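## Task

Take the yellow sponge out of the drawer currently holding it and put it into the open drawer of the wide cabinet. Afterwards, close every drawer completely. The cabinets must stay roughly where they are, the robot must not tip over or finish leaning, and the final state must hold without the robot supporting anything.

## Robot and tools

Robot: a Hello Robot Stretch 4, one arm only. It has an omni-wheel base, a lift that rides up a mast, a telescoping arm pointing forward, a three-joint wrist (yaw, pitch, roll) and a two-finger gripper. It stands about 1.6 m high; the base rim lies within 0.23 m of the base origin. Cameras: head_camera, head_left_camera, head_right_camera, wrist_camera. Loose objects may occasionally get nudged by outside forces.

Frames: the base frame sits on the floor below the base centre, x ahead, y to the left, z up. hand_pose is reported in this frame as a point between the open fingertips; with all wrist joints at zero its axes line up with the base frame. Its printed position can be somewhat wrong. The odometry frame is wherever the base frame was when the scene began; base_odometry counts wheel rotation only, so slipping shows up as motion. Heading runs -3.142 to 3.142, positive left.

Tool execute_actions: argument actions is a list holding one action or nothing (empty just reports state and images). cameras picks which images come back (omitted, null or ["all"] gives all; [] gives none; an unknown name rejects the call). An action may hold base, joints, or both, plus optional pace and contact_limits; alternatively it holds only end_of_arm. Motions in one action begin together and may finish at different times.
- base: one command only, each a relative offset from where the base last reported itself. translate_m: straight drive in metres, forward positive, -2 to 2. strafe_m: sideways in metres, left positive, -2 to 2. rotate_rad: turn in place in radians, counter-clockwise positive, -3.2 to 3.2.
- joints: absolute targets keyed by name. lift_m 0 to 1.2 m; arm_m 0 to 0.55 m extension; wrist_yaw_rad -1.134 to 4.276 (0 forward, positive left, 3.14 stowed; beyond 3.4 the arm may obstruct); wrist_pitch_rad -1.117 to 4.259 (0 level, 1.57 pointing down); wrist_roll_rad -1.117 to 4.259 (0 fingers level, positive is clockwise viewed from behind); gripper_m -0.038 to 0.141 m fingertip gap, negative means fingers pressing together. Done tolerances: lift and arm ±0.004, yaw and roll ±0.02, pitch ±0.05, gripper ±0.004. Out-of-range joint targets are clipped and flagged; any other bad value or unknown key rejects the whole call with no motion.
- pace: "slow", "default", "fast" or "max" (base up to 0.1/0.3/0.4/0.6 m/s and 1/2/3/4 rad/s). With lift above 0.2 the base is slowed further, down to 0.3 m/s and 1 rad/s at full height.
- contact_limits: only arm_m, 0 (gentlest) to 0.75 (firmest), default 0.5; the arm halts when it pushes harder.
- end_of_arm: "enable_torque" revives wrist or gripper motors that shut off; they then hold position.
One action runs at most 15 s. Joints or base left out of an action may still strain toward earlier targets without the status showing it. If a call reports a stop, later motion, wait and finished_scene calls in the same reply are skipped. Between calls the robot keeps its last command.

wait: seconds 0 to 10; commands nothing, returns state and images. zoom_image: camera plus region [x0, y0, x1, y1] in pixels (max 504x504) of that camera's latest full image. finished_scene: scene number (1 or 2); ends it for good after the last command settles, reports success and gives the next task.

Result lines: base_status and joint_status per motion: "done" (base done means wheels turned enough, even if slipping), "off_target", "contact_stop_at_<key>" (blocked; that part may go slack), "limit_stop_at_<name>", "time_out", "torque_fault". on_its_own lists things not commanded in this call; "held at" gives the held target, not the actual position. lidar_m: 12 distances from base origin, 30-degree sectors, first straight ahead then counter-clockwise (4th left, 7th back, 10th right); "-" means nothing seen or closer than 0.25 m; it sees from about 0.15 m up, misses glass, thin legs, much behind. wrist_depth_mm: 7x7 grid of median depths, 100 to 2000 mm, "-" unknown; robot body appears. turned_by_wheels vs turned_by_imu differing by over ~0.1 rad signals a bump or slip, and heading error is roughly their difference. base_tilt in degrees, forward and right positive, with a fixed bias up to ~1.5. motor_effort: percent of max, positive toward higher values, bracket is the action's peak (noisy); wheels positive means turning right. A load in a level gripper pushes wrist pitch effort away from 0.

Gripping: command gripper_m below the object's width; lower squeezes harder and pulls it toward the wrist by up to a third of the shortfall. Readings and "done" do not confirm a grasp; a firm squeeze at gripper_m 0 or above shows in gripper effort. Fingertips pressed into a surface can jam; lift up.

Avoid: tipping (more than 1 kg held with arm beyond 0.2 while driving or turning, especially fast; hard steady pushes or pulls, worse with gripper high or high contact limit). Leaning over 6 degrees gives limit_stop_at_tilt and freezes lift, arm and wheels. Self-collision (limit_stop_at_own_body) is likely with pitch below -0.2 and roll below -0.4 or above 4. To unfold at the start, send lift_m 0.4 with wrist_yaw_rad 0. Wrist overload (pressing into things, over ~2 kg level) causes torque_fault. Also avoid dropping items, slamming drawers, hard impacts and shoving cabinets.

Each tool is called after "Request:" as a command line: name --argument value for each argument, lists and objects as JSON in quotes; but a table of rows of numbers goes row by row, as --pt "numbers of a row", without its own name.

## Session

Request:
execute_actions --actions '[]'

Scene clock: 0.00 s.
base_odometry: x=+0.000 y=+0.000 heading=+0.000 (m, m, rad; odometry frame)
turned_by_wheels: +0.000 (rad since the last result)
turned_by_imu: +0.000 (rad since the last result)
base_tilt: forward=-0.7 right=-0.4 (deg)
lidar_m: 0.74 0.89 1.78 1.78 2.17 1.20 1.20 2.44 2.20 2.29 1.79 0.72
base_status: not commanded
joint_positions: lift_m=+0.206 arm_m=+0.003 wrist_yaw_rad=+3.071 wrist_pitch_rad=-0.005 wrist_roll_rad=+0.018 gripper_m=+0.057
joint_status: not commanded
motor_effort: lift_m=+21 arm_m=-1 wrist_yaw_rad=-2 wrist_pitch_rad=-5 wrist_roll_rad=+0 gripper_m=-3 wheel_0=+1 wheel_1=+0 wheel_2=-1 (%)
hand_pose: x=-0.1080 y=+0.1076 z=+0.3856 quat_wxyz=(+0.035, +0.003, +0.009, +0.999) (m; base frame)
wrist_depth_mm: 135 138 - - - - 1921 / 106 138 - - - - 1921 / 110 137 - - - - 1983 / 126 146 - 1397 - - 1921 / - - - 1708 - - 1983 / 1537 1537 196 1618 202 1576 1618 / 1025 917 1025 160 960 1025 1060
pictures: head_camera, head_left_camera, head_right_camera, wrist_camera
Images, in order (width x height): head_camera 420x560, head_left_camera 420x672, head_right_camera 420x672, wrist_camera 616x392.

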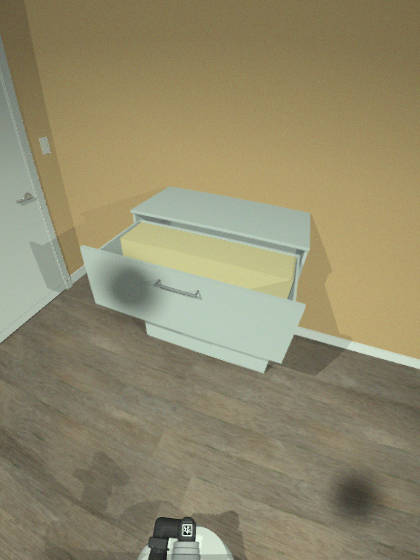

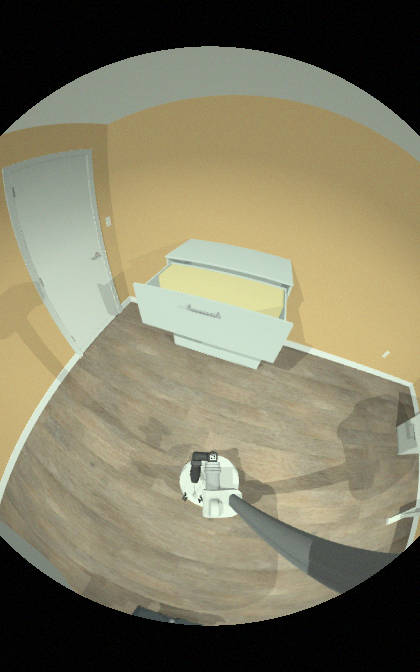

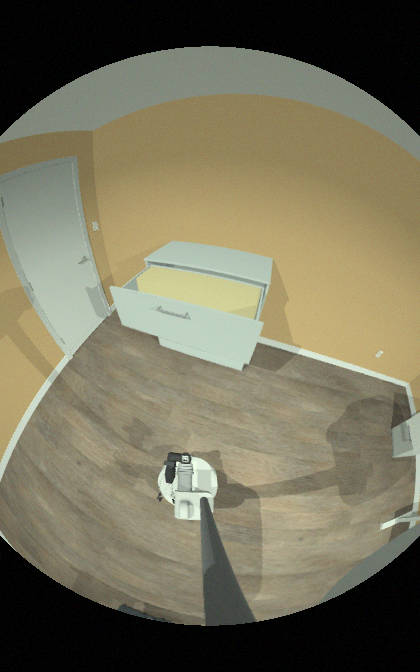

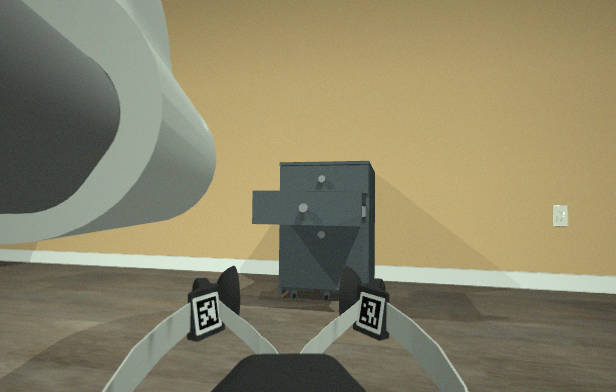

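Request:
execute_actions --actions '[{"base":{"rotate_rad":2.75},"joints":{"lift_m":0.75,"wrist_yaw_rad":0,"gripper_m":0.14},"pace":"fast"}]'

Scene clock: 3.10 s.
base_odometry: x=+0.000 y=+0.000 heading=+2.750 (m, m, rad; odometry frame)
turned_by_wheels: +2.750 (rad since the last result)
turned_by_imu: +2.778 (rad since the last result)
base_tilt: forward=-0.8 right=-0.2 (deg)
lidar_m: 1.18 1.25 2.27 2.17 2.30 1.70 0.72 0.76 1.03 1.79 1.85 2.23
base_status: done
joint_positions: lift_m=+0.750 arm_m=+0.003 wrist_yaw_rad=+0.000 wrist_pitch_rad=-0.005 wrist_roll_rad=+0.018 gripper_m=+0.140
joint_status: all done
motor_effort: lift_m=+24(26) arm_m=-1(1) wrist_yaw_rad=-3(10) wrist_pitch_rad=-7(5) wrist_roll_rad=+0(0) gripper_m=+0(1) wheel_0=-1(10) wheel_1=+1(8) wheel_2=+0(12) (%)
hand_pose: x=+0.4622 y=-0.0873 z=+0.9291 quat_wxyz=(+1.000, +0.009, -0.002, +0.000) (m; base frame)
wrist_depth_mm: 1808 1921 1863 1983 - - - / 1808 1808 1863 1983 1921 - - / 1863 1921 1863 1983 - - - / 1863 1863 1921 1983 1983 - - / 1808 1808 1863 1983 1983 - - / 1808 196 1308 1921 214 - - / 1863 1308 1308 145 1983 - -
pictures: head_camera, head_left_camera, head_right_camera, wrist_camera
Images, in order (width x height): head_camera 420x560, head_left_camera 420x672, head_right_camera 420x672, wrist_camera 616x392.

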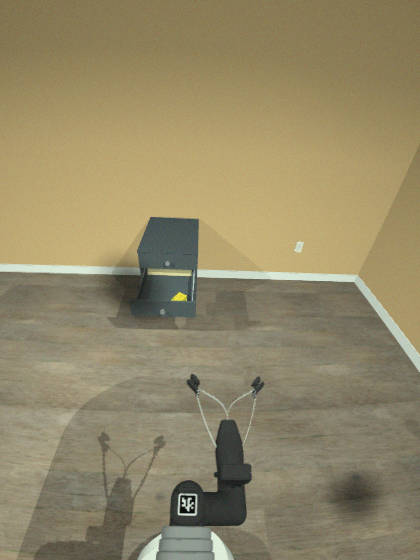

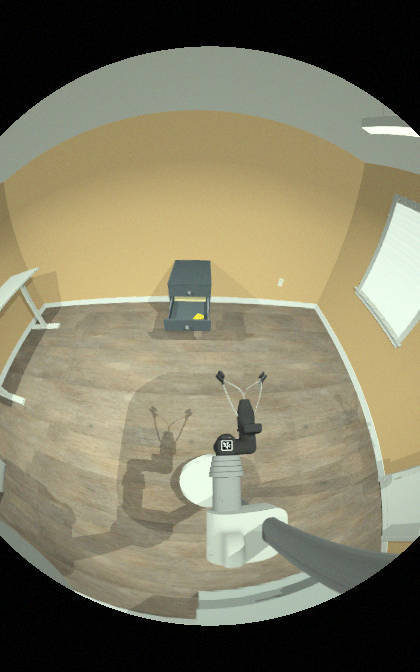

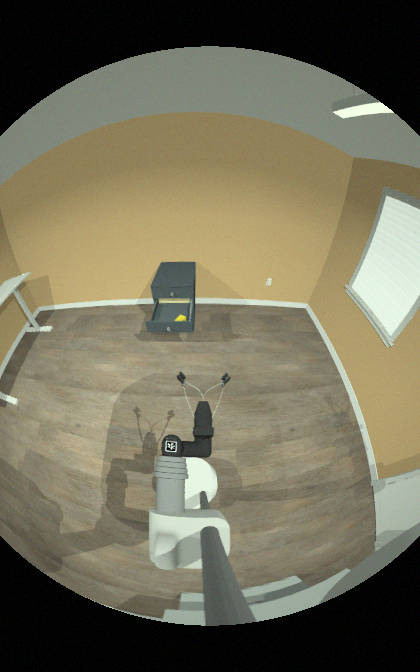

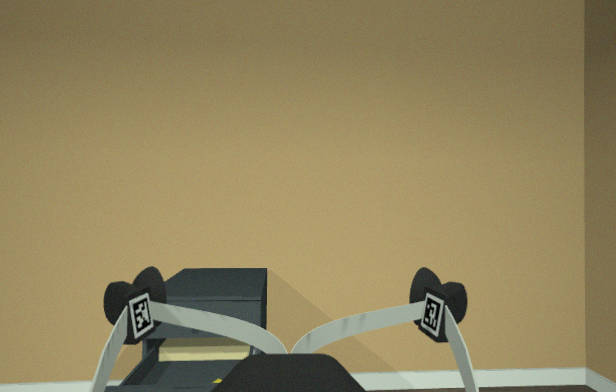

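Request:
execute_actions --actions '[{"base":{"strafe_m":0.24},"joints":{"wrist_pitch_rad":1.1},"pace":"fast"}]' --cameras '[]'

Request:
execute_actions --actions '[{"base":{"translate_m":0.62},"pace":"fast"}]' --cameras '["head_camera","wrist_camera"]'

Scene clock: 5.73 s.
base_odometry: x=-0.092 y=-0.222 heading=+2.750 (m, m, rad; odometry frame)
turned_by_wheels: +0.000 (rad since the last result)
turned_by_imu: -0.001 (rad since the last result)
base_tilt: forward=-0.7 right=-0.3 (deg)
lidar_m: 1.19 2.20 2.00 1.92 2.06 1.69 0.76 0.77 1.08 2.04 2.11 2.23
base_status: done
joint_positions: lift_m=+0.750 arm_m=+0.003 wrist_yaw_rad=+0.000 wrist_pitch_rad=+1.101 wrist_roll_rad=+0.018 gripper_m=+0.140
joint_status: all done
motor_effort: lift_m=+24(24) arm_m=-1(1) wrist_yaw_rad=-1(3) wrist_pitch_rad=-1(5) wrist_roll_rad=+0(0) gripper_m=+1(5) wheel_0=+1(11) wheel_1=+0(9) wheel_2=+0(2) (%)
hand_pose: x=+0.3043 y=-0.0874 z=+0.6706 quat_wxyz=(+0.852, +0.008, +0.523, -0.005) (m; base frame)
wrist_depth_mm: 1281 1308 1336 1336 1397 1397 1464 / 1182 1182 1205 1205 1229 1281 1281 / 1060 1078 1098 1138 1118 1160 1138 / 991 991 991 1025 1025 1042 1060 / 904 904 931 931 960 960 991 / 842 197 854 866 216 904 904 / 798 798 809 145 831 831 854
pictures: none
No camera images: the call's "cameras" was empty. Leave "cameras" out to get every camera's image.

Scene clock: 8.67 s.
base_odometry: x=-0.665 y=+0.015 heading=+2.750 (m, m, rad; odometry frame)
turned_by_wheels: +0.000 (rad since the last result)
turned_by_imu: -0.001 (rad since the last result)
base_tilt: forward=-0.7 right=-0.3 (deg)
lidar_m: 0.56 0.59 2.04 1.90 2.31 2.35 1.40 1.44 2.14 2.00 2.08 0.60
base_status: done
joint_positions: lift_m=+0.750 arm_m=+0.003 wrist_yaw_rad=+0.000 wrist_pitch_rad=+1.101 wrist_roll_rad=+0.018 gripper_m=+0.140
joint_status: not commanded
motor_effort: lift_m=+24(24) arm_m=-1(1) wrist_yaw_rad=-2(2) wrist_pitch_rad=-2(2) wrist_roll_rad=+0(0) gripper_m=+0(0) wheel_0=+2(9) wheel_1=+0(8) wheel_2=+0(13) (%)
hand_pose: x=+0.3042 y=-0.0874 z=+0.6706 quat_wxyz=(+0.852, +0.008, +0.523, -0.005) (m; base frame)
wrist_depth_mm: 1281 1281 741 750 1366 1397 1397 / 1160 1118 676 676 1205 1255 1308 / 1060 580 559 569 1060 1118 1160 / 976 991 991 1008 1025 1042 1060 / 931 917 931 946 960 960 960 / 842 196 878 878 217 878 917 / 788 798 809 146 831 831 842
pictures: head_camera, wrist_camera
Images, in order (width x height): head_camera 420x560, wrist_camera 616x392.

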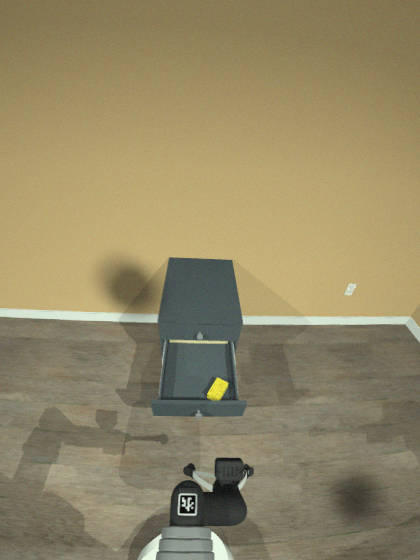

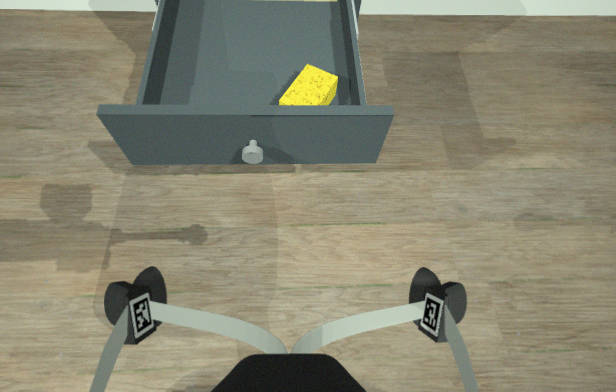

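Request:
execute_actions --actions '[{"base":{"translate_m":0.2},"joints":{"wrist_pitch_rad":1.57,"wrist_roll_rad":0.7,"arm_m":0.32,"gripper_m":0.105},"pace":"fast"}]' --cameras '["wrist_camera"]'

Scene clock: 11.47 s.
base_odometry: x=-0.850 y=+0.091 heading=+2.750 (m, m, rad; odometry frame)
turned_by_wheels: +0.000 (rad since the last result)
turned_by_imu: -0.001 (rad since the last result)
base_tilt: forward=-0.7 right=-0.3 (deg)
lidar_m: 0.37 0.39 1.77 1.92 1.98 2.58 1.60 1.63 2.15 1.97 1.91 0.41
base_status: done
joint_positions: lift_m=+0.750 arm_m=+0.319 wrist_yaw_rad=+0.000 wrist_pitch_rad=+1.570 wrist_roll_rad=+0.700 gripper_m=+0.105
joint_status: all done
motor_effort: lift_m=+24(24) arm_m=+4(5) wrist_yaw_rad=-3(0) wrist_pitch_rad=+2(3) wrist_roll_rad=+1(3) gripper_m=-2(2) wheel_0=+1(8) wheel_1=-1(5) wheel_2=+2(12) (%)
hand_pose: x=+0.4905 y=-0.0874 z=+0.6394 quat_wxyz=(+0.665, +0.242, +0.664, -0.242) (m; base frame)
wrist_depth_mm: 252 310 462 866 878 904 917 / 286 462 473 866 891 904 904 / 459 466 469 473 878 891 904 / 459 462 473 473 866 878 904 / 452 462 466 469 427 891 891 / 449 442 466 473 198 891 904 / 831 424 462 146 668 878 891
pictures: wrist_camera
Images, in order (width x height): wrist_camera 616x392.

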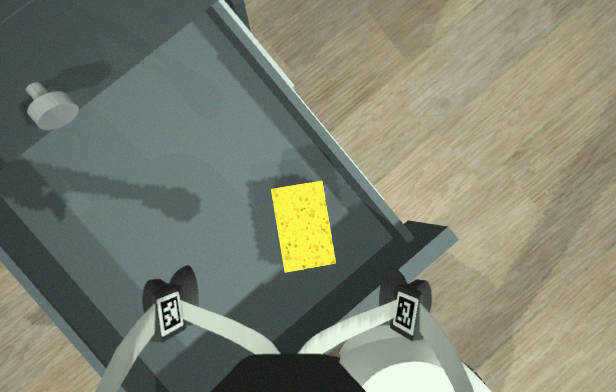

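Request:
execute_actions --actions '[{"base":{"strafe_m":-0.028},"joints":{"wrist_roll_rad":0.53,"gripper_m":0.095,"lift_m":0.62}}]' --cameras '["wrist_camera"]'

Scene clock: 14.43 s.
base_odometry: x=-0.839 y=+0.117 heading=+2.750 (m, m, rad; odometry frame)
turned_by_wheels: +0.000 (rad since the last result)
turned_by_imu: -0.001 (rad since the last result)
base_tilt: forward=-0.6 right=-0.2 (deg)
lidar_m: 0.35 0.39 1.81 1.95 2.01 2.57 1.57 1.64 2.11 1.95 1.92 0.40
base_status: done
joint_positions: lift_m=+0.620 arm_m=+0.319 wrist_yaw_rad=+0.000 wrist_pitch_rad=+1.570 wrist_roll_rad=+0.530 gripper_m=+0.095
joint_status: all done
motor_effort: lift_m=+14(23) arm_m=+4(4) wrist_yaw_rad=-2(3) wrist_pitch_rad=+1(2) wrist_roll_rad=-1(6) gripper_m=-2(4) wheel_0=+0(9) wheel_1=+0(5) wheel_2=+0(2) (%)
hand_pose: x=+0.4905 y=-0.0874 z=+0.5102 quat_wxyz=(+0.683, +0.185, +0.682, -0.185) (m; base frame)
wrist_depth_mm: 334 340 343 741 759 768 759 / 334 338 343 345 750 759 768 / 332 336 340 343 741 759 778 / 332 336 340 343 741 741 768 / 330 334 338 297 347 750 768 / 330 330 338 300 204 276 759 / 329 330 338 154 244 750 750
pictures: wrist_camera
Images, in order (width x height): wrist_camera 616x392.

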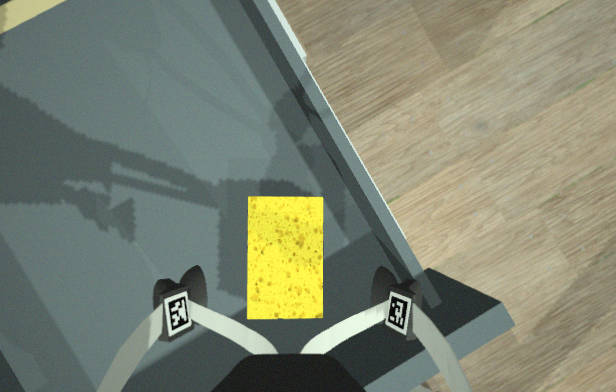

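Request:
execute_actions --actions '[{"joints":{"lift_m":0.52,"gripper_m":0.085}}]' --cameras '["wrist_camera"]'

Request:
execute_actions --actions '[{"joints":{"gripper_m":0.02}}]' --cameras '[]'

Request:
execute_actions --actions '[{"joints":{"lift_m":0.75}}]' --cameras '["wrist_camera"]'

Scene clock: 16.80 s.
base_odometry: x=-0.839 y=+0.117 heading=+2.750 (m, m, rad; odometry frame)
turned_by_wheels: +0.000 (rad since the last result)
turned_by_imu: -0.001 (rad since the last result)
base_tilt: forward=-0.7 right=-0.3 (deg)
lidar_m: 0.35 0.37 1.81 1.94 1.99 2.57 1.59 1.63 2.10 1.97 1.90 0.41
base_status: not commanded
joint_positions: lift_m=+0.521 arm_m=+0.319 wrist_yaw_rad=+0.000 wrist_pitch_rad=+1.570 wrist_roll_rad=+0.530 gripper_m=+0.085
joint_status: all done
motor_effort: lift_m=+13(14) arm_m=+4(4) wrist_yaw_rad=-2(3) wrist_pitch_rad=+1(1) wrist_roll_rad=-1(1) gripper_m=+0(5) wheel_0=-1(0) wheel_1=+0(0) wheel_2=+0(0) (%)
hand_pose: x=+0.4905 y=-0.0874 z=+0.4103 quat_wxyz=(+0.683, +0.185, +0.682, -0.185) (m; base frame)
wrist_depth_mm: 237 240 243 214 647 661 668 / 236 239 243 244 647 661 661 / 236 238 241 244 233 647 661 / 236 238 240 200 234 647 668 / 235 237 239 199 245 654 661 / 234 236 196 198 197 217 661 / 233 236 239 155 238 187 174
pictures: wrist_camera
Images, in order (width x height): wrist_camera 616x392.

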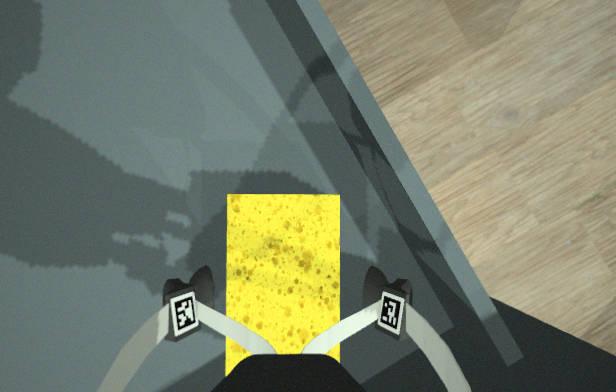

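Scene clock: 18.27 s.
base_odometry: x=-0.839 y=+0.117 heading=+2.750 (m, m, rad; odometry frame)
turned_by_wheels: +0.000 (rad since the last result)
turned_by_imu: -0.001 (rad since the last result)
base_tilt: forward=-0.8 right=-0.2 (deg)
lidar_m: 0.36 0.39 1.79 1.95 2.01 2.57 1.60 1.64 2.10 1.96 1.89 0.39
base_status: not commanded
joint_positions: lift_m=+0.520 arm_m=+0.319 wrist_yaw_rad=+0.000 wrist_pitch_rad=+1.570 wrist_roll_rad=+0.530 gripper_m=+0.020
joint_status: all done
motor_effort: lift_m=+13(13) arm_m=+4(4) wrist_yaw_rad=-2(3) wrist_pitch_rad=+2(3) wrist_roll_rad=+0(0) gripper_m=-17(11) wheel_0=-1(0) wheel_1=+1(0) wheel_2=+0(0) (%)
hand_pose: x=+0.4905 y=-0.0874 z=+0.4102 quat_wxyz=(+0.683, +0.185, +0.682, -0.185) (m; base frame)
wrist_depth_mm: 236 240 242 214 647 661 661 / 236 238 242 243 640 661 661 / 235 238 242 244 232 661 661 / 235 236 239 187 234 654 661 / 235 237 238 186 245 654 668 / 233 236 183 186 188 213 654 / 233 236 237 185 235 183 175
pictures: none
No camera images: the call's "cameras" was empty. Leave "cameras" out to get every camera's image.

Scene clock: 20.30 s.
base_odometry: x=-0.839 y=+0.117 heading=+2.750 (m, m, rad; odometry frame)
turned_by_wheels: +0.000 (rad since the last result)
turned_by_imu: -0.001 (rad since the last result)
base_tilt: forward=-0.6 right=-0.3 (deg)
lidar_m: 0.36 0.37 1.80 1.93 2.03 2.57 1.59 1.65 2.08 1.95 1.91 0.39
base_status: not commanded
joint_positions: lift_m=+0.750 arm_m=+0.319 wrist_yaw_rad=+0.000 wrist_pitch_rad=+1.570 wrist_roll_rad=+0.530 gripper_m=+0.020
joint_status: all done
motor_effort: lift_m=+25(25) arm_m=+4(4) wrist_yaw_rad=-2(3) wrist_pitch_rad=+2(3) wrist_roll_rad=+0(1) gripper_m=-17(14) wheel_0=+0(0) wheel_1=+0(0) wheel_2=+0(0) (%)
hand_pose: x=+0.4905 y=-0.0874 z=+0.6393 quat_wxyz=(+0.683, +0.185, +0.682, -0.185) (m; base frame)
wrist_depth_mm: 262 309 442 891 878 904 917 / 294 462 469 866 878 904 904 / 455 462 469 473 878 891 904 / 455 462 466 187 878 891 904 / 445 459 466 187 488 891 891 / 436 455 185 186 188 891 891 / 831 452 413 185 723 878 904
pictures: wrist_camera
Images, in order (width x height): wrist_camera 616x392.

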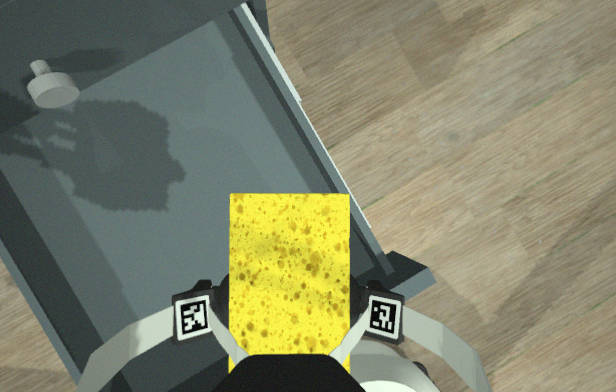

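Request:
execute_actions --actions '[{"base":{"translate_m":-0.3},"joints":{"arm_m":0.05,"wrist_roll_rad":0.0,"lift_m":1.0}}]' --cameras '[]'

Request:
execute_actions --actions '[{"base":{"rotate_rad":3.11},"joints":{"lift_m":1.18}}]' --cameras '[]'

Request:
execute_actions --actions '[{"base":{"strafe_m":0.7}}]' --cameras '["head_camera"]'

Scene clock: 24.33 s.
base_odometry: x=-0.562 y=+0.002 heading=+2.750 (m, m, rad; odometry frame)
turned_by_wheels: +0.000 (rad since the last result)
turned_by_imu: -0.002 (rad since the last result)
base_tilt: forward=-0.8 right=-0.4 (deg)
lidar_m: 0.66 0.72 2.08 1.93 2.26 2.24 1.29 1.33 2.12 1.97 2.03 0.71
base_status: done
joint_positions: lift_m=+1.000 arm_m=+0.051 wrist_yaw_rad=+0.000 wrist_pitch_rad=+1.570 wrist_roll_rad=+0.000 gripper_m=+0.020
joint_status: all done
motor_effort: lift_m=+25(29) arm_m=-4(6) wrist_yaw_rad=-2(2) wrist_pitch_rad=-1(0) wrist_roll_rad=-1(3) gripper_m=-11(16) wheel_0=-1(6) wheel_1=+1(8) wheel_2=+1(11) (%)
hand_pose: x=+0.2218 y=-0.0874 z=+0.8893 quat_wxyz=(+0.707, +0.000, +0.707, +0.000) (m; base frame)
wrist_depth_mm: 1098 1098 1118 1138 1138 1138 1182 / 1098 1098 1118 1118 1138 1160 1182 / 1060 1098 1118 1118 1160 1160 1160 / 1098 1098 1118 188 1138 1160 1138 / 1078 1098 891 186 1138 1138 1160 / 1078 1078 185 186 189 1118 1160 / 1060 1078 891 185 1138 1118 1138
pictures: none
No camera images: the call's "cameras" was empty. Leave "cameras" out to get every camera's image.

Scene clock: 27.57 s.
base_odometry: x=-0.562 y=+0.002 heading=-0.423 (m, m, rad; odometry frame)
turned_by_wheels: +3.109 (rad since the last result)
turned_by_imu: +3.141 (rad since the last result)
base_tilt: forward=-0.8 right=-0.2 (deg)
lidar_m: 1.26 1.31 2.11 1.96 2.03 0.73 0.66 0.71 2.09 1.94 2.29 2.24
base_status: done
joint_positions: lift_m=+1.180 arm_m=+0.051 wrist_yaw_rad=+0.000 wrist_pitch_rad=+1.570 wrist_roll_rad=+0.000 gripper_m=+0.020
joint_status: all done
motor_effort: lift_m=+25(27) arm_m=-4(4) wrist_yaw_rad=-2(1) wrist_pitch_rad=+1(0) wrist_roll_rad=-1(0) gripper_m=-17(18) wheel_0=-4(8) wheel_1=-2(5) wheel_2=-3(7) (%)
hand_pose: x=+0.2219 y=-0.0874 z=+1.0693 quat_wxyz=(+0.707, +0.000, +0.707, +0.000) (m; base frame)
wrist_depth_mm: 1281 1255 1308 1336 1308 1336 1308 / 1255 1255 1308 1308 1336 1336 1336 / 1255 1281 1308 1308 1336 1366 1366 / 1229 1255 1281 187 1308 1336 1336 / 1255 1281 1078 186 1281 1336 1336 / 1229 1308 184 186 188 1336 1336 / 1255 1281 1308 185 1308 1308 1308
pictures: none
No camera images: the call's "cameras" was empty. Leave "cameras" out to get every camera's image.

Scene clock: 31.23 s.
base_odometry: x=-0.274 y=+0.640 heading=-0.424 (m, m, rad; odometry frame)
turned_by_wheels: +0.000 (rad since the last result)
turned_by_imu: -0.002 (rad since the last result)
base_tilt: forward=-0.5 right=-0.2 (deg)
lidar_m: 1.22 1.29 1.36 1.27 1.27 1.71 1.59 0.85 1.00 2.67 2.93 1.31
base_status: done
joint_positions: lift_m=+1.180 arm_m=+0.051 wrist_yaw_rad=+0.000 wrist_pitch_rad=+1.570 wrist_roll_rad=+0.000 gripper_m=+0.020
joint_status: not commanded
motor_effort: lift_m=+24(24) arm_m=-4(4) wrist_yaw_rad=-1(1) wrist_pitch_rad=+0(1) wrist_roll_rad=+0(1) gripper_m=-12(15) wheel_0=-1(10) wheel_1=+0(8) wheel_2=+0(4) (%)
hand_pose: x=+0.2219 y=-0.0874 z=+1.0693 quat_wxyz=(+0.707, +0.000, +0.707, +0.000) (m; base frame)
wrist_depth_mm: 1281 1255 1281 1336 1336 1336 1366 / 1255 1281 1308 1281 1336 1366 1336 / 1281 1281 1281 1308 1308 1336 1336 / 1229 1281 1229 187 1308 1366 1336 / 1255 1281 1060 187 1336 1336 1336 / 1255 1281 185 186 188 1336 1308 / 1229 1255 1255 185 1308 1308 1336
pictures: head_camera
Images, in order (width x height): head_camera 420x560.

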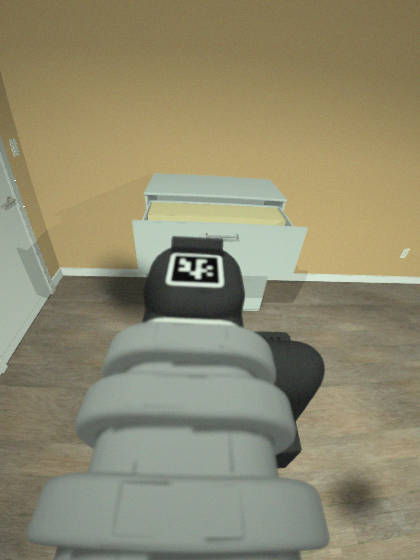

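Request:
execute_actions --actions '[{"base":{"translate_m":0.8}}]' --cameras '[]'

Request:
execute_actions --actions '[{"joints":{"arm_m":0.2}}]' --cameras '["wrist_camera","head_left_camera"]'

Scene clock: 36.27 s.
base_odometry: x=+0.455 y=+0.312 heading=-0.423 (m, m, rad; odometry frame)
turned_by_wheels: +0.000 (rad since the last result)
turned_by_imu: -0.002 (rad since the last result)
base_tilt: forward=-0.7 right=-0.1 (deg)
lidar_m: 0.40 0.44 1.37 1.30 1.36 1.78 2.43 1.58 2.83 2.71 0.66 0.43
base_status: done
joint_positions: lift_m=+1.180 arm_m=+0.051 wrist_yaw_rad=+0.000 wrist_pitch_rad=+1.570 wrist_roll_rad=+0.000 gripper_m=+0.020
joint_status: not commanded
motor_effort: lift_m=+24(24) arm_m=-4(4) wrist_yaw_rad=-1(1) wrist_pitch_rad=+1(1) wrist_roll_rad=+0(0) gripper_m=-16(14) wheel_0=+2(7) wheel_1=+0(7) wheel_2=+2(9) (%)
hand_pose: x=+0.2218 y=-0.0874 z=+1.0693 quat_wxyz=(+0.707, +0.000, +0.707, +0.000) (m; base frame)
wrist_depth_mm: 359 362 342 345 351 375 382 / 517 525 535 544 559 564 574 / 1255 1281 1308 1308 1336 1366 1336 / 1281 1255 1281 187 1308 1281 1366 / 1255 1255 1078 187 1308 1308 1336 / 1229 1281 185 186 189 1308 1366 / 1255 1255 1281 184 1308 1308 1308
pictures: none
No camera images: the call's "cameras" was empty. Leave "cameras" out to get every camera's image.

Scene clock: 37.77 s.
base_odometry: x=+0.455 y=+0.312 heading=-0.423 (m, m, rad; odometry frame)
turned_by_wheels: +0.000 (rad since the last result)
turned_by_imu: -0.001 (rad since the last result)
base_tilt: forward=-0.7 right=-0.3 (deg)
lidar_m: 0.39 0.44 1.39 1.31 1.36 1.76 2.43 1.61 2.83 2.73 0.66 0.44
base_status: not commanded
joint_positions: lift_m=+1.180 arm_m=+0.199 wrist_yaw_rad=+0.000 wrist_pitch_rad=+1.570 wrist_roll_rad=+0.000 gripper_m=+0.020
joint_status: all done
motor_effort: lift_m=+24(24) arm_m=+4(6) wrist_yaw_rad=-2(1) wrist_pitch_rad=+0(0) wrist_roll_rad=+0(0) gripper_m=-13(15) wheel_0=+1(1) wheel_1=+0(0) wheel_2=+1(2) (%)
hand_pose: x=+0.3704 y=-0.0874 z=+1.0693 quat_wxyz=(+0.707, +0.000, +0.707, +0.000) (m; base frame)
wrist_depth_mm: 500 500 512 517 521 521 525 / 564 574 580 585 591 597 585 / 535 564 580 585 591 597 530 / 1281 1255 517 188 1308 1308 1336 / 1281 1255 1281 187 1308 1336 1366 / 1255 1255 185 186 188 1336 1336 / 1255 1255 1078 185 1308 1308 1336
pictures: head_left_camera, wrist_camera
Images, in order (width x height): head_left_camera 420x672, wrist_camera 616x392.

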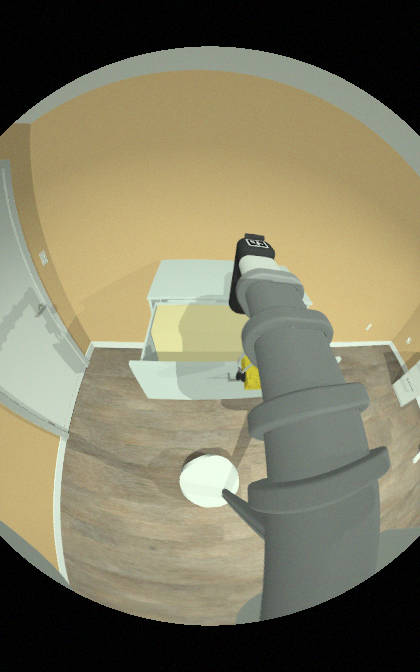

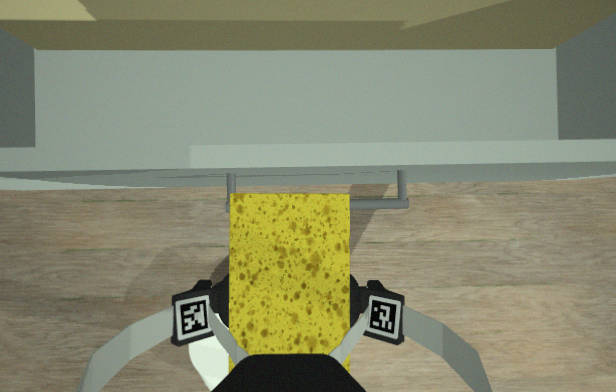

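Request:
execute_actions --actions '[{"joints":{"arm_m":0.41}}]' --cameras '["wrist_camera"]'

Request:
execute_actions --actions '[{"joints":{"lift_m":0.9},"pace":"slow"}]' --cameras '["wrist_camera"]'

Scene clock: 40.77 s.
base_odometry: x=+0.455 y=+0.312 heading=-0.423 (m, m, rad; odometry frame)
turned_by_wheels: +0.000 (rad since the last result)
turned_by_imu: -0.001 (rad since the last result)
base_tilt: forward=-0.6 right=-0.3 (deg)
lidar_m: 0.40 0.44 1.37 1.30 1.34 1.76 2.45 1.59 2.83 2.71 0.66 0.43
base_status: not commanded
joint_positions: lift_m=+1.180 arm_m=+0.409 wrist_yaw_rad=+0.000 wrist_pitch_rad=+1.570 wrist_roll_rad=+0.000 gripper_m=+0.020
joint_status: all done
motor_effort: lift_m=+24(24) arm_m=+4(4) wrist_yaw_rad=-1(2) wrist_pitch_rad=+1(0) wrist_roll_rad=+0(0) gripper_m=-17(17) wheel_0=+1(1) wheel_1=+1(0) wheel_2=+2(1) (%)
hand_pose: x=+0.5804 y=-0.0874 z=+1.0693 quat_wxyz=(+0.707, +0.000, +0.707, +0.000) (m; base frame)
wrist_depth_mm: 329 332 336 340 343 347 351 / 329 332 336 342 345 347 351 / 329 332 336 340 342 345 349 / 564 574 574 187 597 597 559 / 564 564 564 187 591 597 580 / 539 564 185 186 187 544 525 / 384 332 329 185 353 336 359
pictures: wrist_camera
Images, in order (width x height): wrist_camera 616x392.

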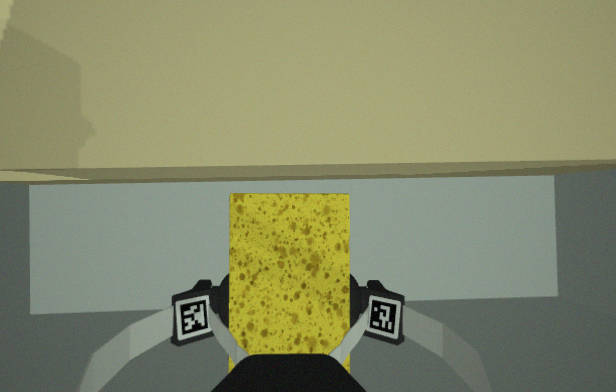

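Scene clock: 43.67 s.
base_odometry: x=+0.455 y=+0.312 heading=-0.423 (m, m, rad; odometry frame)
turned_by_wheels: +0.000 (rad since the last result)
turned_by_imu: -0.001 (rad since the last result)
base_tilt: forward=-0.6 right=-0.4 (deg)
lidar_m: 0.39 0.43 1.37 1.29 1.37 1.77 2.11 1.60 2.81 2.72 0.66 0.43
base_status: not commanded
joint_positions: lift_m=+0.900 arm_m=+0.409 wrist_yaw_rad=+0.000 wrist_pitch_rad=+1.570 wrist_roll_rad=+0.000 gripper_m=+0.020
joint_status: all done
motor_effort: lift_m=+14(23) arm_m=+4(4) wrist_yaw_rad=-2(2) wrist_pitch_rad=+1(2) wrist_roll_rad=+0(0) gripper_m=-18(21) wheel_0=+1(2) wheel_1=+1(0) wheel_2=+1(1) (%)
hand_pose: x=+0.5804 y=-0.0874 z=+0.7902 quat_wxyz=(+0.707, +0.000, +0.707, +0.000) (m; base frame)
wrist_depth_mm: - - - - - - - / 112 113 115 117 119 121 - / 186 191 196 203 209 215 225 / 294 297 298 187 307 312 312 / 294 297 297 187 306 309 312 / 291 296 185 186 188 309 310 / 291 294 296 184 304 307 310
pictures: wrist_camera
Images, in order (width x height): wrist_camera 616x392.

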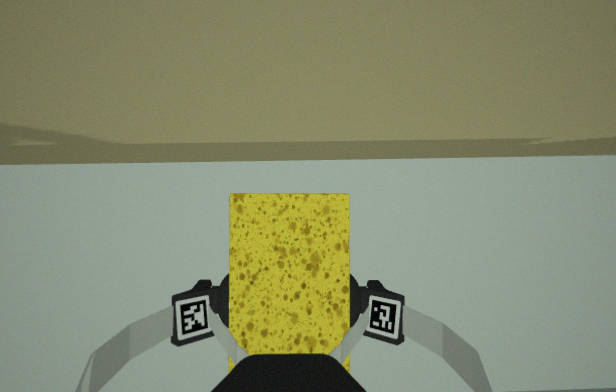

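Request:
execute_actions --actions '[{"joints":{"lift_m":0.855,"arm_m":0.385},"pace":"slow"}]' --cameras '[]'

Request:
execute_actions --actions '[{"joints":{"gripper_m":0.1}}]' --cameras '[]'

Request:
execute_actions --actions '[{"joints":{"lift_m":1.15}}]' --cameras '["wrist_camera"]'

Scene clock: 46.23 s.
base_odometry: x=+0.455 y=+0.312 heading=-0.423 (m, m, rad; odometry frame)
turned_by_wheels: +0.000 (rad since the last result)
turned_by_imu: -0.001 (rad since the last result)
base_tilt: forward=-0.7 right=-0.4 (deg)
lidar_m: 0.41 0.44 1.35 1.31 1.35 1.78 2.13 1.59 2.83 2.70 0.64 0.44
base_status: not commanded
joint_positions: lift_m=+0.855 arm_m=+0.386 wrist_yaw_rad=+0.000 wrist_pitch_rad=+1.570 wrist_roll_rad=+0.000 gripper_m=+0.020
joint_status: all done
motor_effort: lift_m=+14(14) arm_m=-4(4) wrist_yaw_rad=-2(2) wrist_pitch_rad=+2(1) wrist_roll_rad=+0(0) gripper_m=-15(11) wheel_0=+1(1) wheel_1=+0(0) wheel_2=+2(2) (%)
hand_pose: x=+0.5570 y=-0.0874 z=+0.7452 quat_wxyz=(+0.707, +0.000, +0.707, +0.000) (m; base frame)
wrist_depth_mm: 118 118 120 121 122 124 129 / 171 174 176 178 182 186 188 / 251 253 255 258 260 265 267 / 250 252 255 187 262 264 267 / 249 252 254 186 260 263 266 / 248 252 184 186 188 264 266 / 249 250 253 185 258 263 265
pictures: none
No camera images: the call's "cameras" was empty. Leave "cameras" out to get every camera's image.

Scene clock: 47.87 s.
base_odometry: x=+0.455 y=+0.312 heading=-0.423 (m, m, rad; odometry frame)
turned_by_wheels: +0.000 (rad since the last result)
turned_by_imu: -0.001 (rad since the last result)
base_tilt: forward=-0.7 right=-0.4 (deg)
lidar_m: 0.40 0.45 1.36 1.29 1.36 1.76 2.12 1.61 2.82 2.73 0.65 0.44
base_status: not commanded
joint_positions: lift_m=+0.855 arm_m=+0.386 wrist_yaw_rad=+0.000 wrist_pitch_rad=+1.570 wrist_roll_rad=+0.000 gripper_m=+0.100
joint_status: all done
motor_effort: lift_m=+14(14) arm_m=-4(5) wrist_yaw_rad=-2(2) wrist_pitch_rad=+1(1) wrist_roll_rad=+0(0) gripper_m=-2(13) wheel_0=+1(2) wheel_1=+0(1) wheel_2=+2(1) (%)
hand_pose: x=+0.5570 y=-0.0874 z=+0.7452 quat_wxyz=(+0.707, +0.000, +0.707, +0.000) (m; base frame)
wrist_depth_mm: 118 119 120 121 122 124 129 / 171 173 175 178 181 185 188 / 250 253 255 259 262 264 267 / 249 253 255 257 263 264 266 / 249 252 254 213 262 265 267 / 250 250 211 212 204 263 265 / 247 251 253 154 259 262 266
pictures: none
No camera images: the call's "cameras" was empty. Leave "cameras" out to get every camera's image.

Scene clock: 50.13 s.
base_odometry: x=+0.455 y=+0.312 heading=-0.423 (m, m, rad; odometry frame)
turned_by_wheels: +0.000 (rad since the last result)
turned_by_imu: -0.001 (rad since the last result)
base_tilt: forward=-0.7 right=-0.2 (deg)
lidar_m: 0.39 0.43 1.36 1.30 1.36 1.77 2.12 1.59 2.81 2.73 0.67 0.44
base_status: not commanded
joint_positions: lift_m=+1.150 arm_m=+0.386 wrist_yaw_rad=+0.000 wrist_pitch_rad=+1.570 wrist_roll_rad=+0.000 gripper_m=+0.100
joint_status: all done
motor_effort: lift_m=+25(25) arm_m=-4(4) wrist_yaw_rad=-2(3) wrist_pitch_rad=+1(1) wrist_roll_rad=+0(0) gripper_m=-1(2) wheel_0=+1(1) wheel_1=+0(1) wheel_2=+1(1) (%)
hand_pose: x=+0.5569 y=-0.0874 z=+1.0393 quat_wxyz=(+0.707, +0.000, +0.707, +0.000) (m; base frame)
wrist_depth_mm: 301 303 304 310 314 317 320 / 300 303 306 309 312 317 319 / 314 324 330 342 353 364 377 / 539 539 549 554 559 569 569 / 535 539 549 549 559 574 574 / 512 455 439 480 203 469 455 / 329 303 320 154 312 298 309
pictures: wrist_camera
Images, in order (width x height): wrist_camera 616x392.

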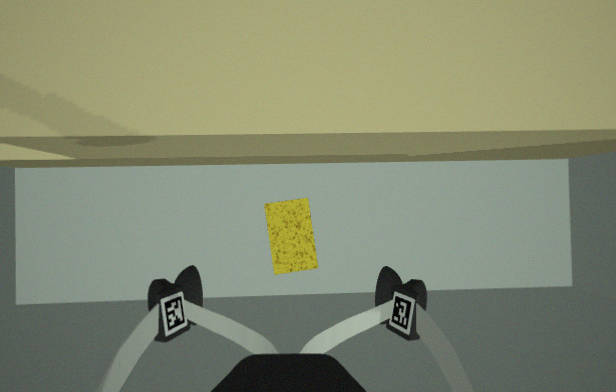

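Request:
execute_actions --actions '[{"base":{"translate_m":-0.15},"joints":{"arm_m":0.0,"gripper_m":0.0}}]' --cameras '[]'

Request:
execute_actions --actions '[{"joints":{"wrist_pitch_rad":0}}]' --cameras '[]'

Request:
execute_actions --actions '[{"joints":{"lift_m":0.6},"pace":"fast"}]' --cameras '["wrist_camera"]'

Scene clock: 53.63 s.
base_odometry: x=+0.319 y=+0.373 heading=-0.423 (m, m, rad; odometry frame)
turned_by_wheels: +0.000 (rad since the last result)
turned_by_imu: -0.001 (rad since the last result)
base_tilt: forward=-0.8 right=-0.3 (deg)
lidar_m: 0.55 0.60 1.36 1.30 1.33 1.77 2.15 1.46 2.82 2.69 2.17 0.59
base_status: done
joint_positions: lift_m=+1.150 arm_m=+0.003 wrist_yaw_rad=+0.000 wrist_pitch_rad=+1.570 wrist_roll_rad=+0.000 gripper_m=+0.000
joint_status: all done
joint sent to its limit — the command would take arm_m past its lower limit, so that joint was sent only as far as its limit.
motor_effort: lift_m=+25(25) arm_m=-4(7) wrist_yaw_rad=-1(1) wrist_pitch_rad=+0(0) wrist_roll_rad=+0(0) gripper_m=-3(1) wheel_0=-2(6) wheel_1=+0(6) wheel_2=+1(11) (%)
hand_pose: x=+0.1744 y=-0.0874 z=+1.0393 quat_wxyz=(+0.707, +0.000, +0.707, +0.000) (m; base frame)
wrist_depth_mm: 1255 1281 1281 1281 1308 1308 1336 / 1255 1255 1255 1281 1281 1308 1308 / 1255 1281 1255 1255 1308 1281 1308 / 1229 1229 1255 1281 1281 1308 1308 / 1255 1229 1042 1060 1255 1308 1308 / 1255 1229 189 200 1281 1308 1366 / 1229 1229 1255 1042 707 1281 1308
pictures: none
No camera images: the call's "cameras" was empty. Leave "cameras" out to get every camera's image.

Scene clock: 55.13 s.
base_odometry: x=+0.319 y=+0.373 heading=-0.423 (m, m, rad; odometry frame)
turned_by_wheels: +0.000 (rad since the last result)
turned_by_imu: -0.001 (rad since the last result)
base_tilt: forward=-0.6 right=-0.4 (deg)
lidar_m: 0.56 0.58 1.39 1.29 1.36 1.77 2.14 1.46 2.83 2.68 2.16 0.59
base_status: not commanded
joint_positions: lift_m=+1.150 arm_m=+0.003 wrist_yaw_rad=+0.000 wrist_pitch_rad=+0.003 wrist_roll_rad=+0.000 gripper_m=+0.000
joint_status: all done
motor_effort: lift_m=+25(25) arm_m=-4(4) wrist_yaw_rad=-1(1) wrist_pitch_rad=-6(12) wrist_roll_rad=+0(0) gripper_m=-5(7) wheel_0=-2(2) wheel_1=+0(0) wheel_2=+1(1) (%)
hand_pose: x=+0.4627 y=-0.0875 z=+1.3270 quat_wxyz=(+1.000, +0.000, +0.001, +0.000) (m; base frame)
wrist_depth_mm: 1160 1182 1229 1229 1281 1308 1366 / 1138 1182 1205 1229 1308 1308 1366 / 1182 1182 1229 1255 1308 1308 1366 / 1160 1182 1229 1229 1281 1308 1336 / 1160 1182 1229 1255 1281 1281 1336 / 1160 1182 188 201 1255 1308 1336 / 1160 759 759 798 459 1098 1336
pictures: none
No camera images: the call's "cameras" was empty. Leave "cameras" out to get every camera's image.

Scene clock: 57.60 s.
base_odometry: x=+0.319 y=+0.373 heading=-0.423 (m, m, rad; odometry frame)
turned_by_wheels: +0.000 (rad since the last result)
turned_by_imu: -0.001 (rad since the last result)
base_tilt: forward=-0.6 right=-0.2 (deg)
lidar_m: 0.54 0.60 1.36 1.30 1.35 1.78 2.18 1.46 2.79 2.70 2.15 0.60
base_status: not commanded
joint_positions: lift_m=+0.600 arm_m=+0.003 wrist_yaw_rad=+0.000 wrist_pitch_rad=+0.002 wrist_roll_rad=+0.000 gripper_m=+0.000
joint_status: all done
motor_effort: lift_m=+14(25) arm_m=-4(4) wrist_yaw_rad=-2(1) wrist_pitch_rad=-5(7) wrist_roll_rad=+0(0) gripper_m=-11(5) wheel_0=-2(2) wheel_1=+0(0) wheel_2=+1(1) (%)
hand_pose: x=+0.4627 y=-0.0875 z=+0.7780 quat_wxyz=(+1.000, +0.000, +0.001, +0.000) (m; base frame)
wrist_depth_mm: 345 355 362 375 1281 1308 1336 / 345 353 359 366 377 389 394 / 345 351 362 368 377 387 392 / 345 353 357 368 379 387 397 / 343 349 357 368 377 384 394 / 342 349 188 200 375 384 394 / 715 535 732 364 267 788 1308
pictures: wrist_camera
Images, in order (width x height): wrist_camera 616x392.

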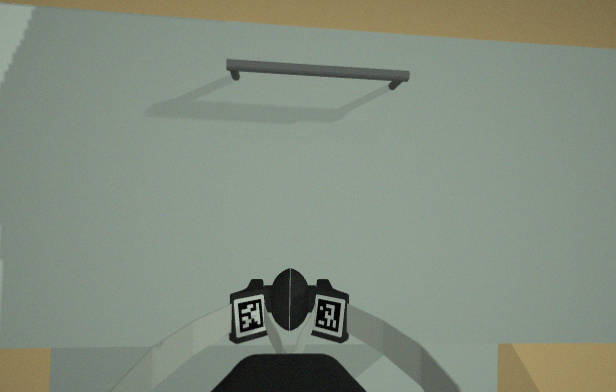

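Request:
execute_actions --actions '[{"base":{"rotate_rad":0.14},"joints":{"lift_m":0.64}}]' --cameras '[]'

Request:
execute_actions --actions '[{"base":{"strafe_m":-0.11}}]' --cameras '[]'

Request:
execute_actions --actions '[{"joints":{"arm_m":0.55},"pace":"slow","contact_limits":{"arm_m":0.35}}]' --cameras '["head_camera","wrist_camera"]'

Scene clock: 60.33 s.
base_odometry: x=+0.319 y=+0.373 heading=-0.284 (m, m, rad; odometry frame)
turned_by_wheels: +0.140 (rad since the last result)
turned_by_imu: +0.140 (rad since the last result)
base_tilt: forward=-0.6 right=-0.2 (deg)
lidar_m: 0.56 0.62 1.32 1.30 1.43 2.03 1.44 1.47 2.69 2.72 0.77 0.55
base_status: done
joint_positions: lift_m=+0.640 arm_m=+0.003 wrist_yaw_rad=+0.000 wrist_pitch_rad=+0.002 wrist_roll_rad=+0.000 gripper_m=+0.000
joint_status: all done
motor_effort: lift_m=+25(25) arm_m=-4(4) wrist_yaw_rad=-2(2) wrist_pitch_rad=-7(6) wrist_roll_rad=+0(0) gripper_m=-6(5) wheel_0=-1(8) wheel_1=+0(6) wheel_2=-1(7) (%)
hand_pose: x=+0.4627 y=-0.0874 z=+0.8171 quat_wxyz=(+1.000, +0.000, +0.001, +0.000) (m; base frame)
wrist_depth_mm: 1308 1281 1255 1205 1205 1229 1182 / 368 364 362 355 353 349 345 / 366 364 359 355 351 349 345 / 368 362 359 353 349 347 343 / 364 362 357 355 351 347 343 / 366 362 188 201 349 343 343 / 364 359 355 355 255 343 342
pictures: none
No camera images: the call's "cameras" was empty. Leave "cameras" out to get every camera's image.

Scene clock: 61.87 s.
base_odometry: x=+0.288 y=+0.268 heading=-0.283 (m, m, rad; odometry frame)
turned_by_wheels: +0.000 (rad since the last result)
turned_by_imu: -0.001 (rad since the last result)
base_tilt: forward=-0.7 right=-0.2 (deg)
lidar_m: 0.54 0.61 1.44 1.43 1.54 2.27 1.41 1.46 2.56 2.65 1.88 0.55
base_status: done
joint_positions: lift_m=+0.640 arm_m=+0.003 wrist_yaw_rad=+0.000 wrist_pitch_rad=+0.002 wrist_roll_rad=+0.000 gripper_m=+0.000
joint_status: not commanded
motor_effort: lift_m=+25(24) arm_m=-4(4) wrist_yaw_rad=-2(2) wrist_pitch_rad=-6(6) wrist_roll_rad=+0(0) gripper_m=-5(2) wheel_0=+1(9) wheel_1=+1(8) wheel_2=+0(0) (%)
hand_pose: x=+0.4627 y=-0.0874 z=+0.8171 quat_wxyz=(+1.000, +0.000, +0.001, +0.000) (m; base frame)
wrist_depth_mm: 1308 1281 1255 1229 1205 1182 1205 / 355 355 351 343 343 340 336 / 355 353 347 345 342 338 336 / 357 353 349 343 343 338 334 / 353 351 349 343 342 336 332 / 353 351 188 200 338 338 330 / 353 349 345 342 249 334 332
pictures: none
No camera images: the call's "cameras" was empty. Leave "cameras" out to get every camera's image.

Scene clock: 67.97 s.
base_odometry: x=+0.288 y=+0.268 heading=-0.284 (m, m, rad; odometry frame)
turned_by_wheels: +0.000 (rad since the last result)
turned_by_imu: -0.001 (rad since the last result)
base_tilt: forward=-0.7 right=-0.3 (deg)
lidar_m: 0.91 1.01 1.42 1.42 1.54 2.28 1.43 1.49 2.58 2.65 1.89 0.97
base_status: not commanded
joint_positions: lift_m=+0.640 arm_m=+0.496 wrist_yaw_rad=+0.000 wrist_pitch_rad=+0.003 wrist_roll_rad=+0.000 gripper_m=+0.000
joint_status: arm_m contact_stop (moved +0.493 of +0.547)
on_its_own: arm_m is slack since a contact_stop (your +0.550 is given up)
motor_effort: lift_m=+25(25) arm_m=+0(18) wrist_yaw_rad=-1(62) wrist_pitch_rad=-7(8) wrist_roll_rad=+0(0) gripper_m=-7(4) wheel_0=+0(2) wheel_1=+0(3) wheel_2=-1(14) (%)
contact_limits: arm_m 0.35
hand_pose: x=+0.9556 y=-0.0875 z=+0.8171 quat_wxyz=(+1.000, +0.000, +0.001, +0.000) (m; base frame)
wrist_depth_mm: 245 242 239 236 234 232 229 / 245 241 237 236 233 231 229 / 244 241 237 236 233 231 229 / 243 240 237 236 232 229 228 / 243 240 237 235 232 229 228 / 241 239 188 200 231 229 227 / 241 238 236 233 196 229 227
pictures: head_camera, wrist_camera
Images, in order (width x height): head_camera 420x560, wrist_camera 616x392.

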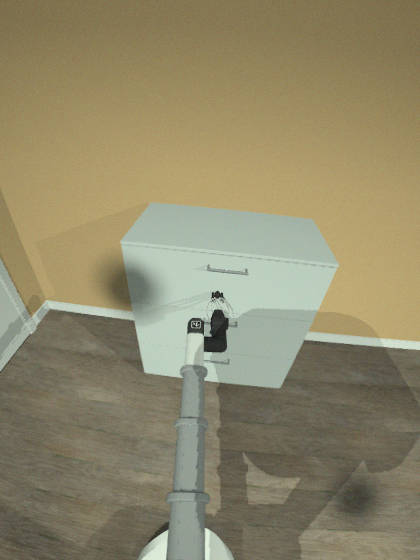

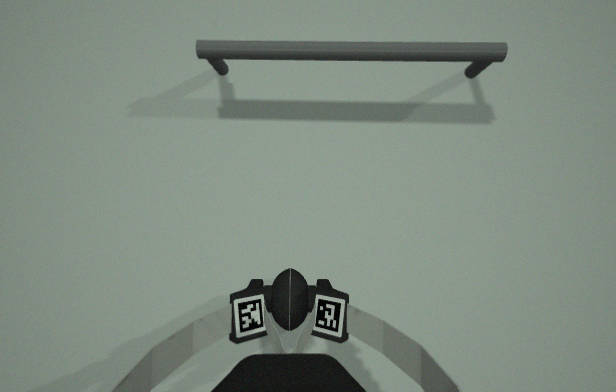

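Request:
execute_actions --actions '[{"base":{"translate_m":-0.3},"joints":{"arm_m":0.0},"pace":"fast"}]' --cameras '[]'

Request:
execute_actions --actions '[{"base":{"rotate_rad":3.04},"joints":{"lift_m":0.29},"pace":"fast"}]' --cameras '[]'

Request:
execute_actions --actions '[{"base":{"strafe_m":0.55},"pace":"fast"}]' --cameras '[]'

Request:
execute_actions --actions '[{"base":{"translate_m":0.35},"pace":"fast"}]' --cameras '["head_camera","wrist_camera"]'

Scene clock: 71.50 s.
base_odometry: x=+0.000 y=+0.352 heading=-0.284 (m, m, rad; odometry frame)
turned_by_wheels: +0.000 (rad since the last result)
turned_by_imu: -0.001 (rad since the last result)
base_tilt: forward=-0.7 right=-0.2 (deg)
lidar_m: 1.21 1.85 1.49 1.45 1.51 2.02 1.13 1.14 2.57 2.50 2.25 1.27
base_status: done
joint_positions: lift_m=+0.640 arm_m=+0.003 wrist_yaw_rad=+0.000 wrist_pitch_rad=+0.002 wrist_roll_rad=+0.000 gripper_m=+0.000
joint_status: all done
joint sent to its limit — the command would take arm_m past its lower limit, so that joint was sent only as far as its limit.
motor_effort: lift_m=+24(25) arm_m=-4(4) wrist_yaw_rad=-1(0) wrist_pitch_rad=-6(7) wrist_roll_rad=+0(0) gripper_m=-7(2) wheel_0=-2(8) wheel_1=-1(7) wheel_2=-2(13) (%)
hand_pose: x=+0.4627 y=-0.0875 z=+0.8171 quat_wxyz=(+1.000, +0.000, +0.001, +0.000) (m; base frame)
wrist_depth_mm: 1576 1576 1576 1576 1499 1499 1464 / 1576 1537 1537 1499 1499 1499 1499 / 1618 1576 1537 1537 1537 1499 1464 / 1618 1537 1060 1025 1025 1464 1499 / 1576 1576 1060 1025 1025 1464 1464 / 1537 1537 188 200 1025 1464 1464 / 1576 1308 1025 1008 580 1464 1464
pictures: none
No camera images: the call's "cameras" was empty. Leave "cameras" out to get every camera's image.

Scene clock: 73.93 s.
base_odometry: x=+0.000 y=+0.352 heading=+2.756 (m, m, rad; odometry frame)
turned_by_wheels: +3.040 (rad since the last result)
turned_by_imu: +3.071 (rad since the last result)
base_tilt: forward=-0.7 right=-0.3 (deg)
lidar_m: 1.28 1.13 2.57 2.49 2.44 1.31 1.23 1.31 1.50 1.44 1.50 2.07
base_status: done
joint_positions: lift_m=+0.290 arm_m=+0.003 wrist_yaw_rad=+0.000 wrist_pitch_rad=+0.002 wrist_roll_rad=+0.000 gripper_m=+0.000
joint_status: all done
motor_effort: lift_m=+14(20) arm_m=-4(4) wrist_yaw_rad=-2(3) wrist_pitch_rad=-5(6) wrist_roll_rad=+0(0) gripper_m=-5(6) wheel_0=+0(8) wheel_1=+0(5) wheel_2=+0(10) (%)
hand_pose: x=+0.4628 y=-0.0874 z=+0.4679 quat_wxyz=(+1.000, +0.000, +0.001, +0.000) (m; base frame)
wrist_depth_mm: 1756 1756 1808 1756 1808 1863 1863 / 1808 1808 1808 1863 1756 1808 1863 / 1756 1756 1808 1808 1808 1808 1808 / 1182 1160 1756 1756 1863 1808 1863 / 842 1160 1756 1756 1808 1808 1756 / 1182 1160 188 201 1756 1756 1708 / 1138 1060 1078 1205 597 1229 1229
pictures: none
No camera images: the call's "cameras" was empty. Leave "cameras" out to get every camera's image.

Scene clock: 76.53 s.
base_odometry: x=-0.207 y=-0.158 heading=+2.756 (m, m, rad; odometry frame)
turned_by_wheels: +0.000 (rad since the last result)
turned_by_imu: -0.002 (rad since the last result)
base_tilt: forward=-0.7 right=-0.2 (deg)
lidar_m: 1.05 2.09 2.00 1.95 2.11 1.77 1.23 1.29 2.10 2.00 2.07 2.05
base_status: done
joint_positions: lift_m=+0.290 arm_m=+0.003 wrist_yaw_rad=+0.000 wrist_pitch_rad=+0.002 wrist_roll_rad=+0.000 gripper_m=+0.000
joint_status: not commanded
motor_effort: lift_m=+14(15) arm_m=-4(4) wrist_yaw_rad=-1(2) wrist_pitch_rad=-7(7) wrist_roll_rad=+0(0) gripper_m=-4(1) wheel_0=+0(12) wheel_1=-1(12) wheel_2=+0(1) (%)
hand_pose: x=+0.4628 y=-0.0874 z=+0.4679 quat_wxyz=(+1.000, +0.000, +0.001, +0.000) (m; base frame)
wrist_depth_mm: 1756 1708 1808 1808 1808 1756 1863 / 1756 1808 1808 1808 1808 1808 1808 / 1756 1756 1756 1863 1808 1808 1808 / 1756 1808 1756 1205 1808 1863 1863 / 1708 1808 854 866 1863 1808 1863 / 1661 1756 188 201 1808 1863 1808 / 1138 1042 1098 1160 609 1205 1255
pictures: none
No camera images: the call's "cameras" was empty. Leave "cameras" out to get every camera's image.

Scene clock: 78.70 s.
base_odometry: x=-0.531 y=-0.026 heading=+2.756 (m, m, rad; odometry frame)
turned_by_wheels: +0.000 (rad since the last result)
turned_by_imu: -0.001 (rad since the last result)
base_tilt: forward=-0.6 right=-0.1 (deg)
lidar_m: 0.71 1.73 2.00 1.91 2.24 2.15 1.61 1.67 2.11 1.97 2.11 0.73
base_status: done
joint_positions: lift_m=+0.290 arm_m=+0.003 wrist_yaw_rad=+0.000 wrist_pitch_rad=+0.002 wrist_roll_rad=+0.000 gripper_m=+0.000
joint_status: not commanded
motor_effort: lift_m=+14(15) arm_m=-4(4) wrist_yaw_rad=-2(2) wrist_pitch_rad=-6(7) wrist_roll_rad=+0(0) gripper_m=-3(2) wheel_0=+2(10) wheel_1=-1(8) wheel_2=+1(13) (%)
hand_pose: x=+0.4627 y=-0.0874 z=+0.4679 quat_wxyz=(+1.000, +0.000, +0.001, +0.000) (m; base frame)
wrist_depth_mm: 1397 1430 1464 1464 1464 1430 1464 / 1397 1430 1464 1464 1464 1464 1464 / 1397 1366 1430 1430 1430 1464 1464 / 1397 1464 842 866 1464 1464 1464 / 1397 496 500 504 508 1464 1499 / 1397 1397 189 201 504 1464 1464 / 1138 1060 842 854 504 1229 1229
pictures: head_camera, wrist_camera
Images, in order (width x height): head_camera 420x560, wrist_camera 616x392.

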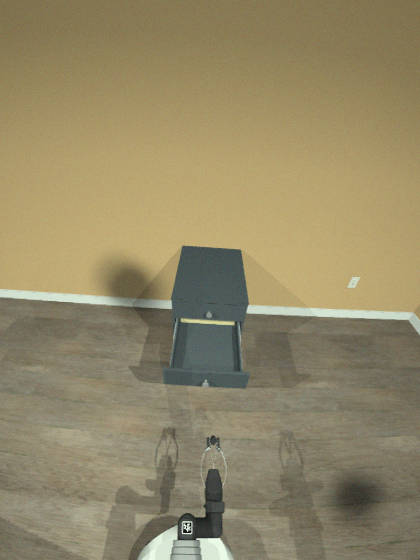

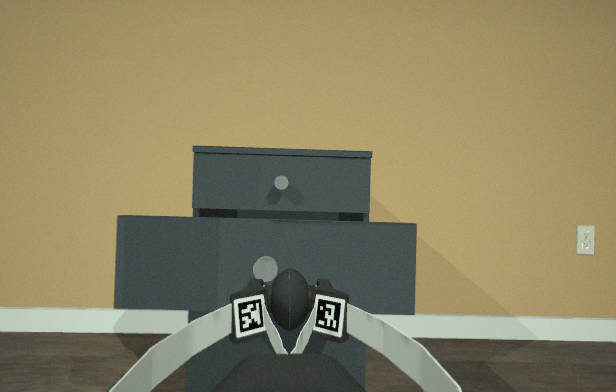

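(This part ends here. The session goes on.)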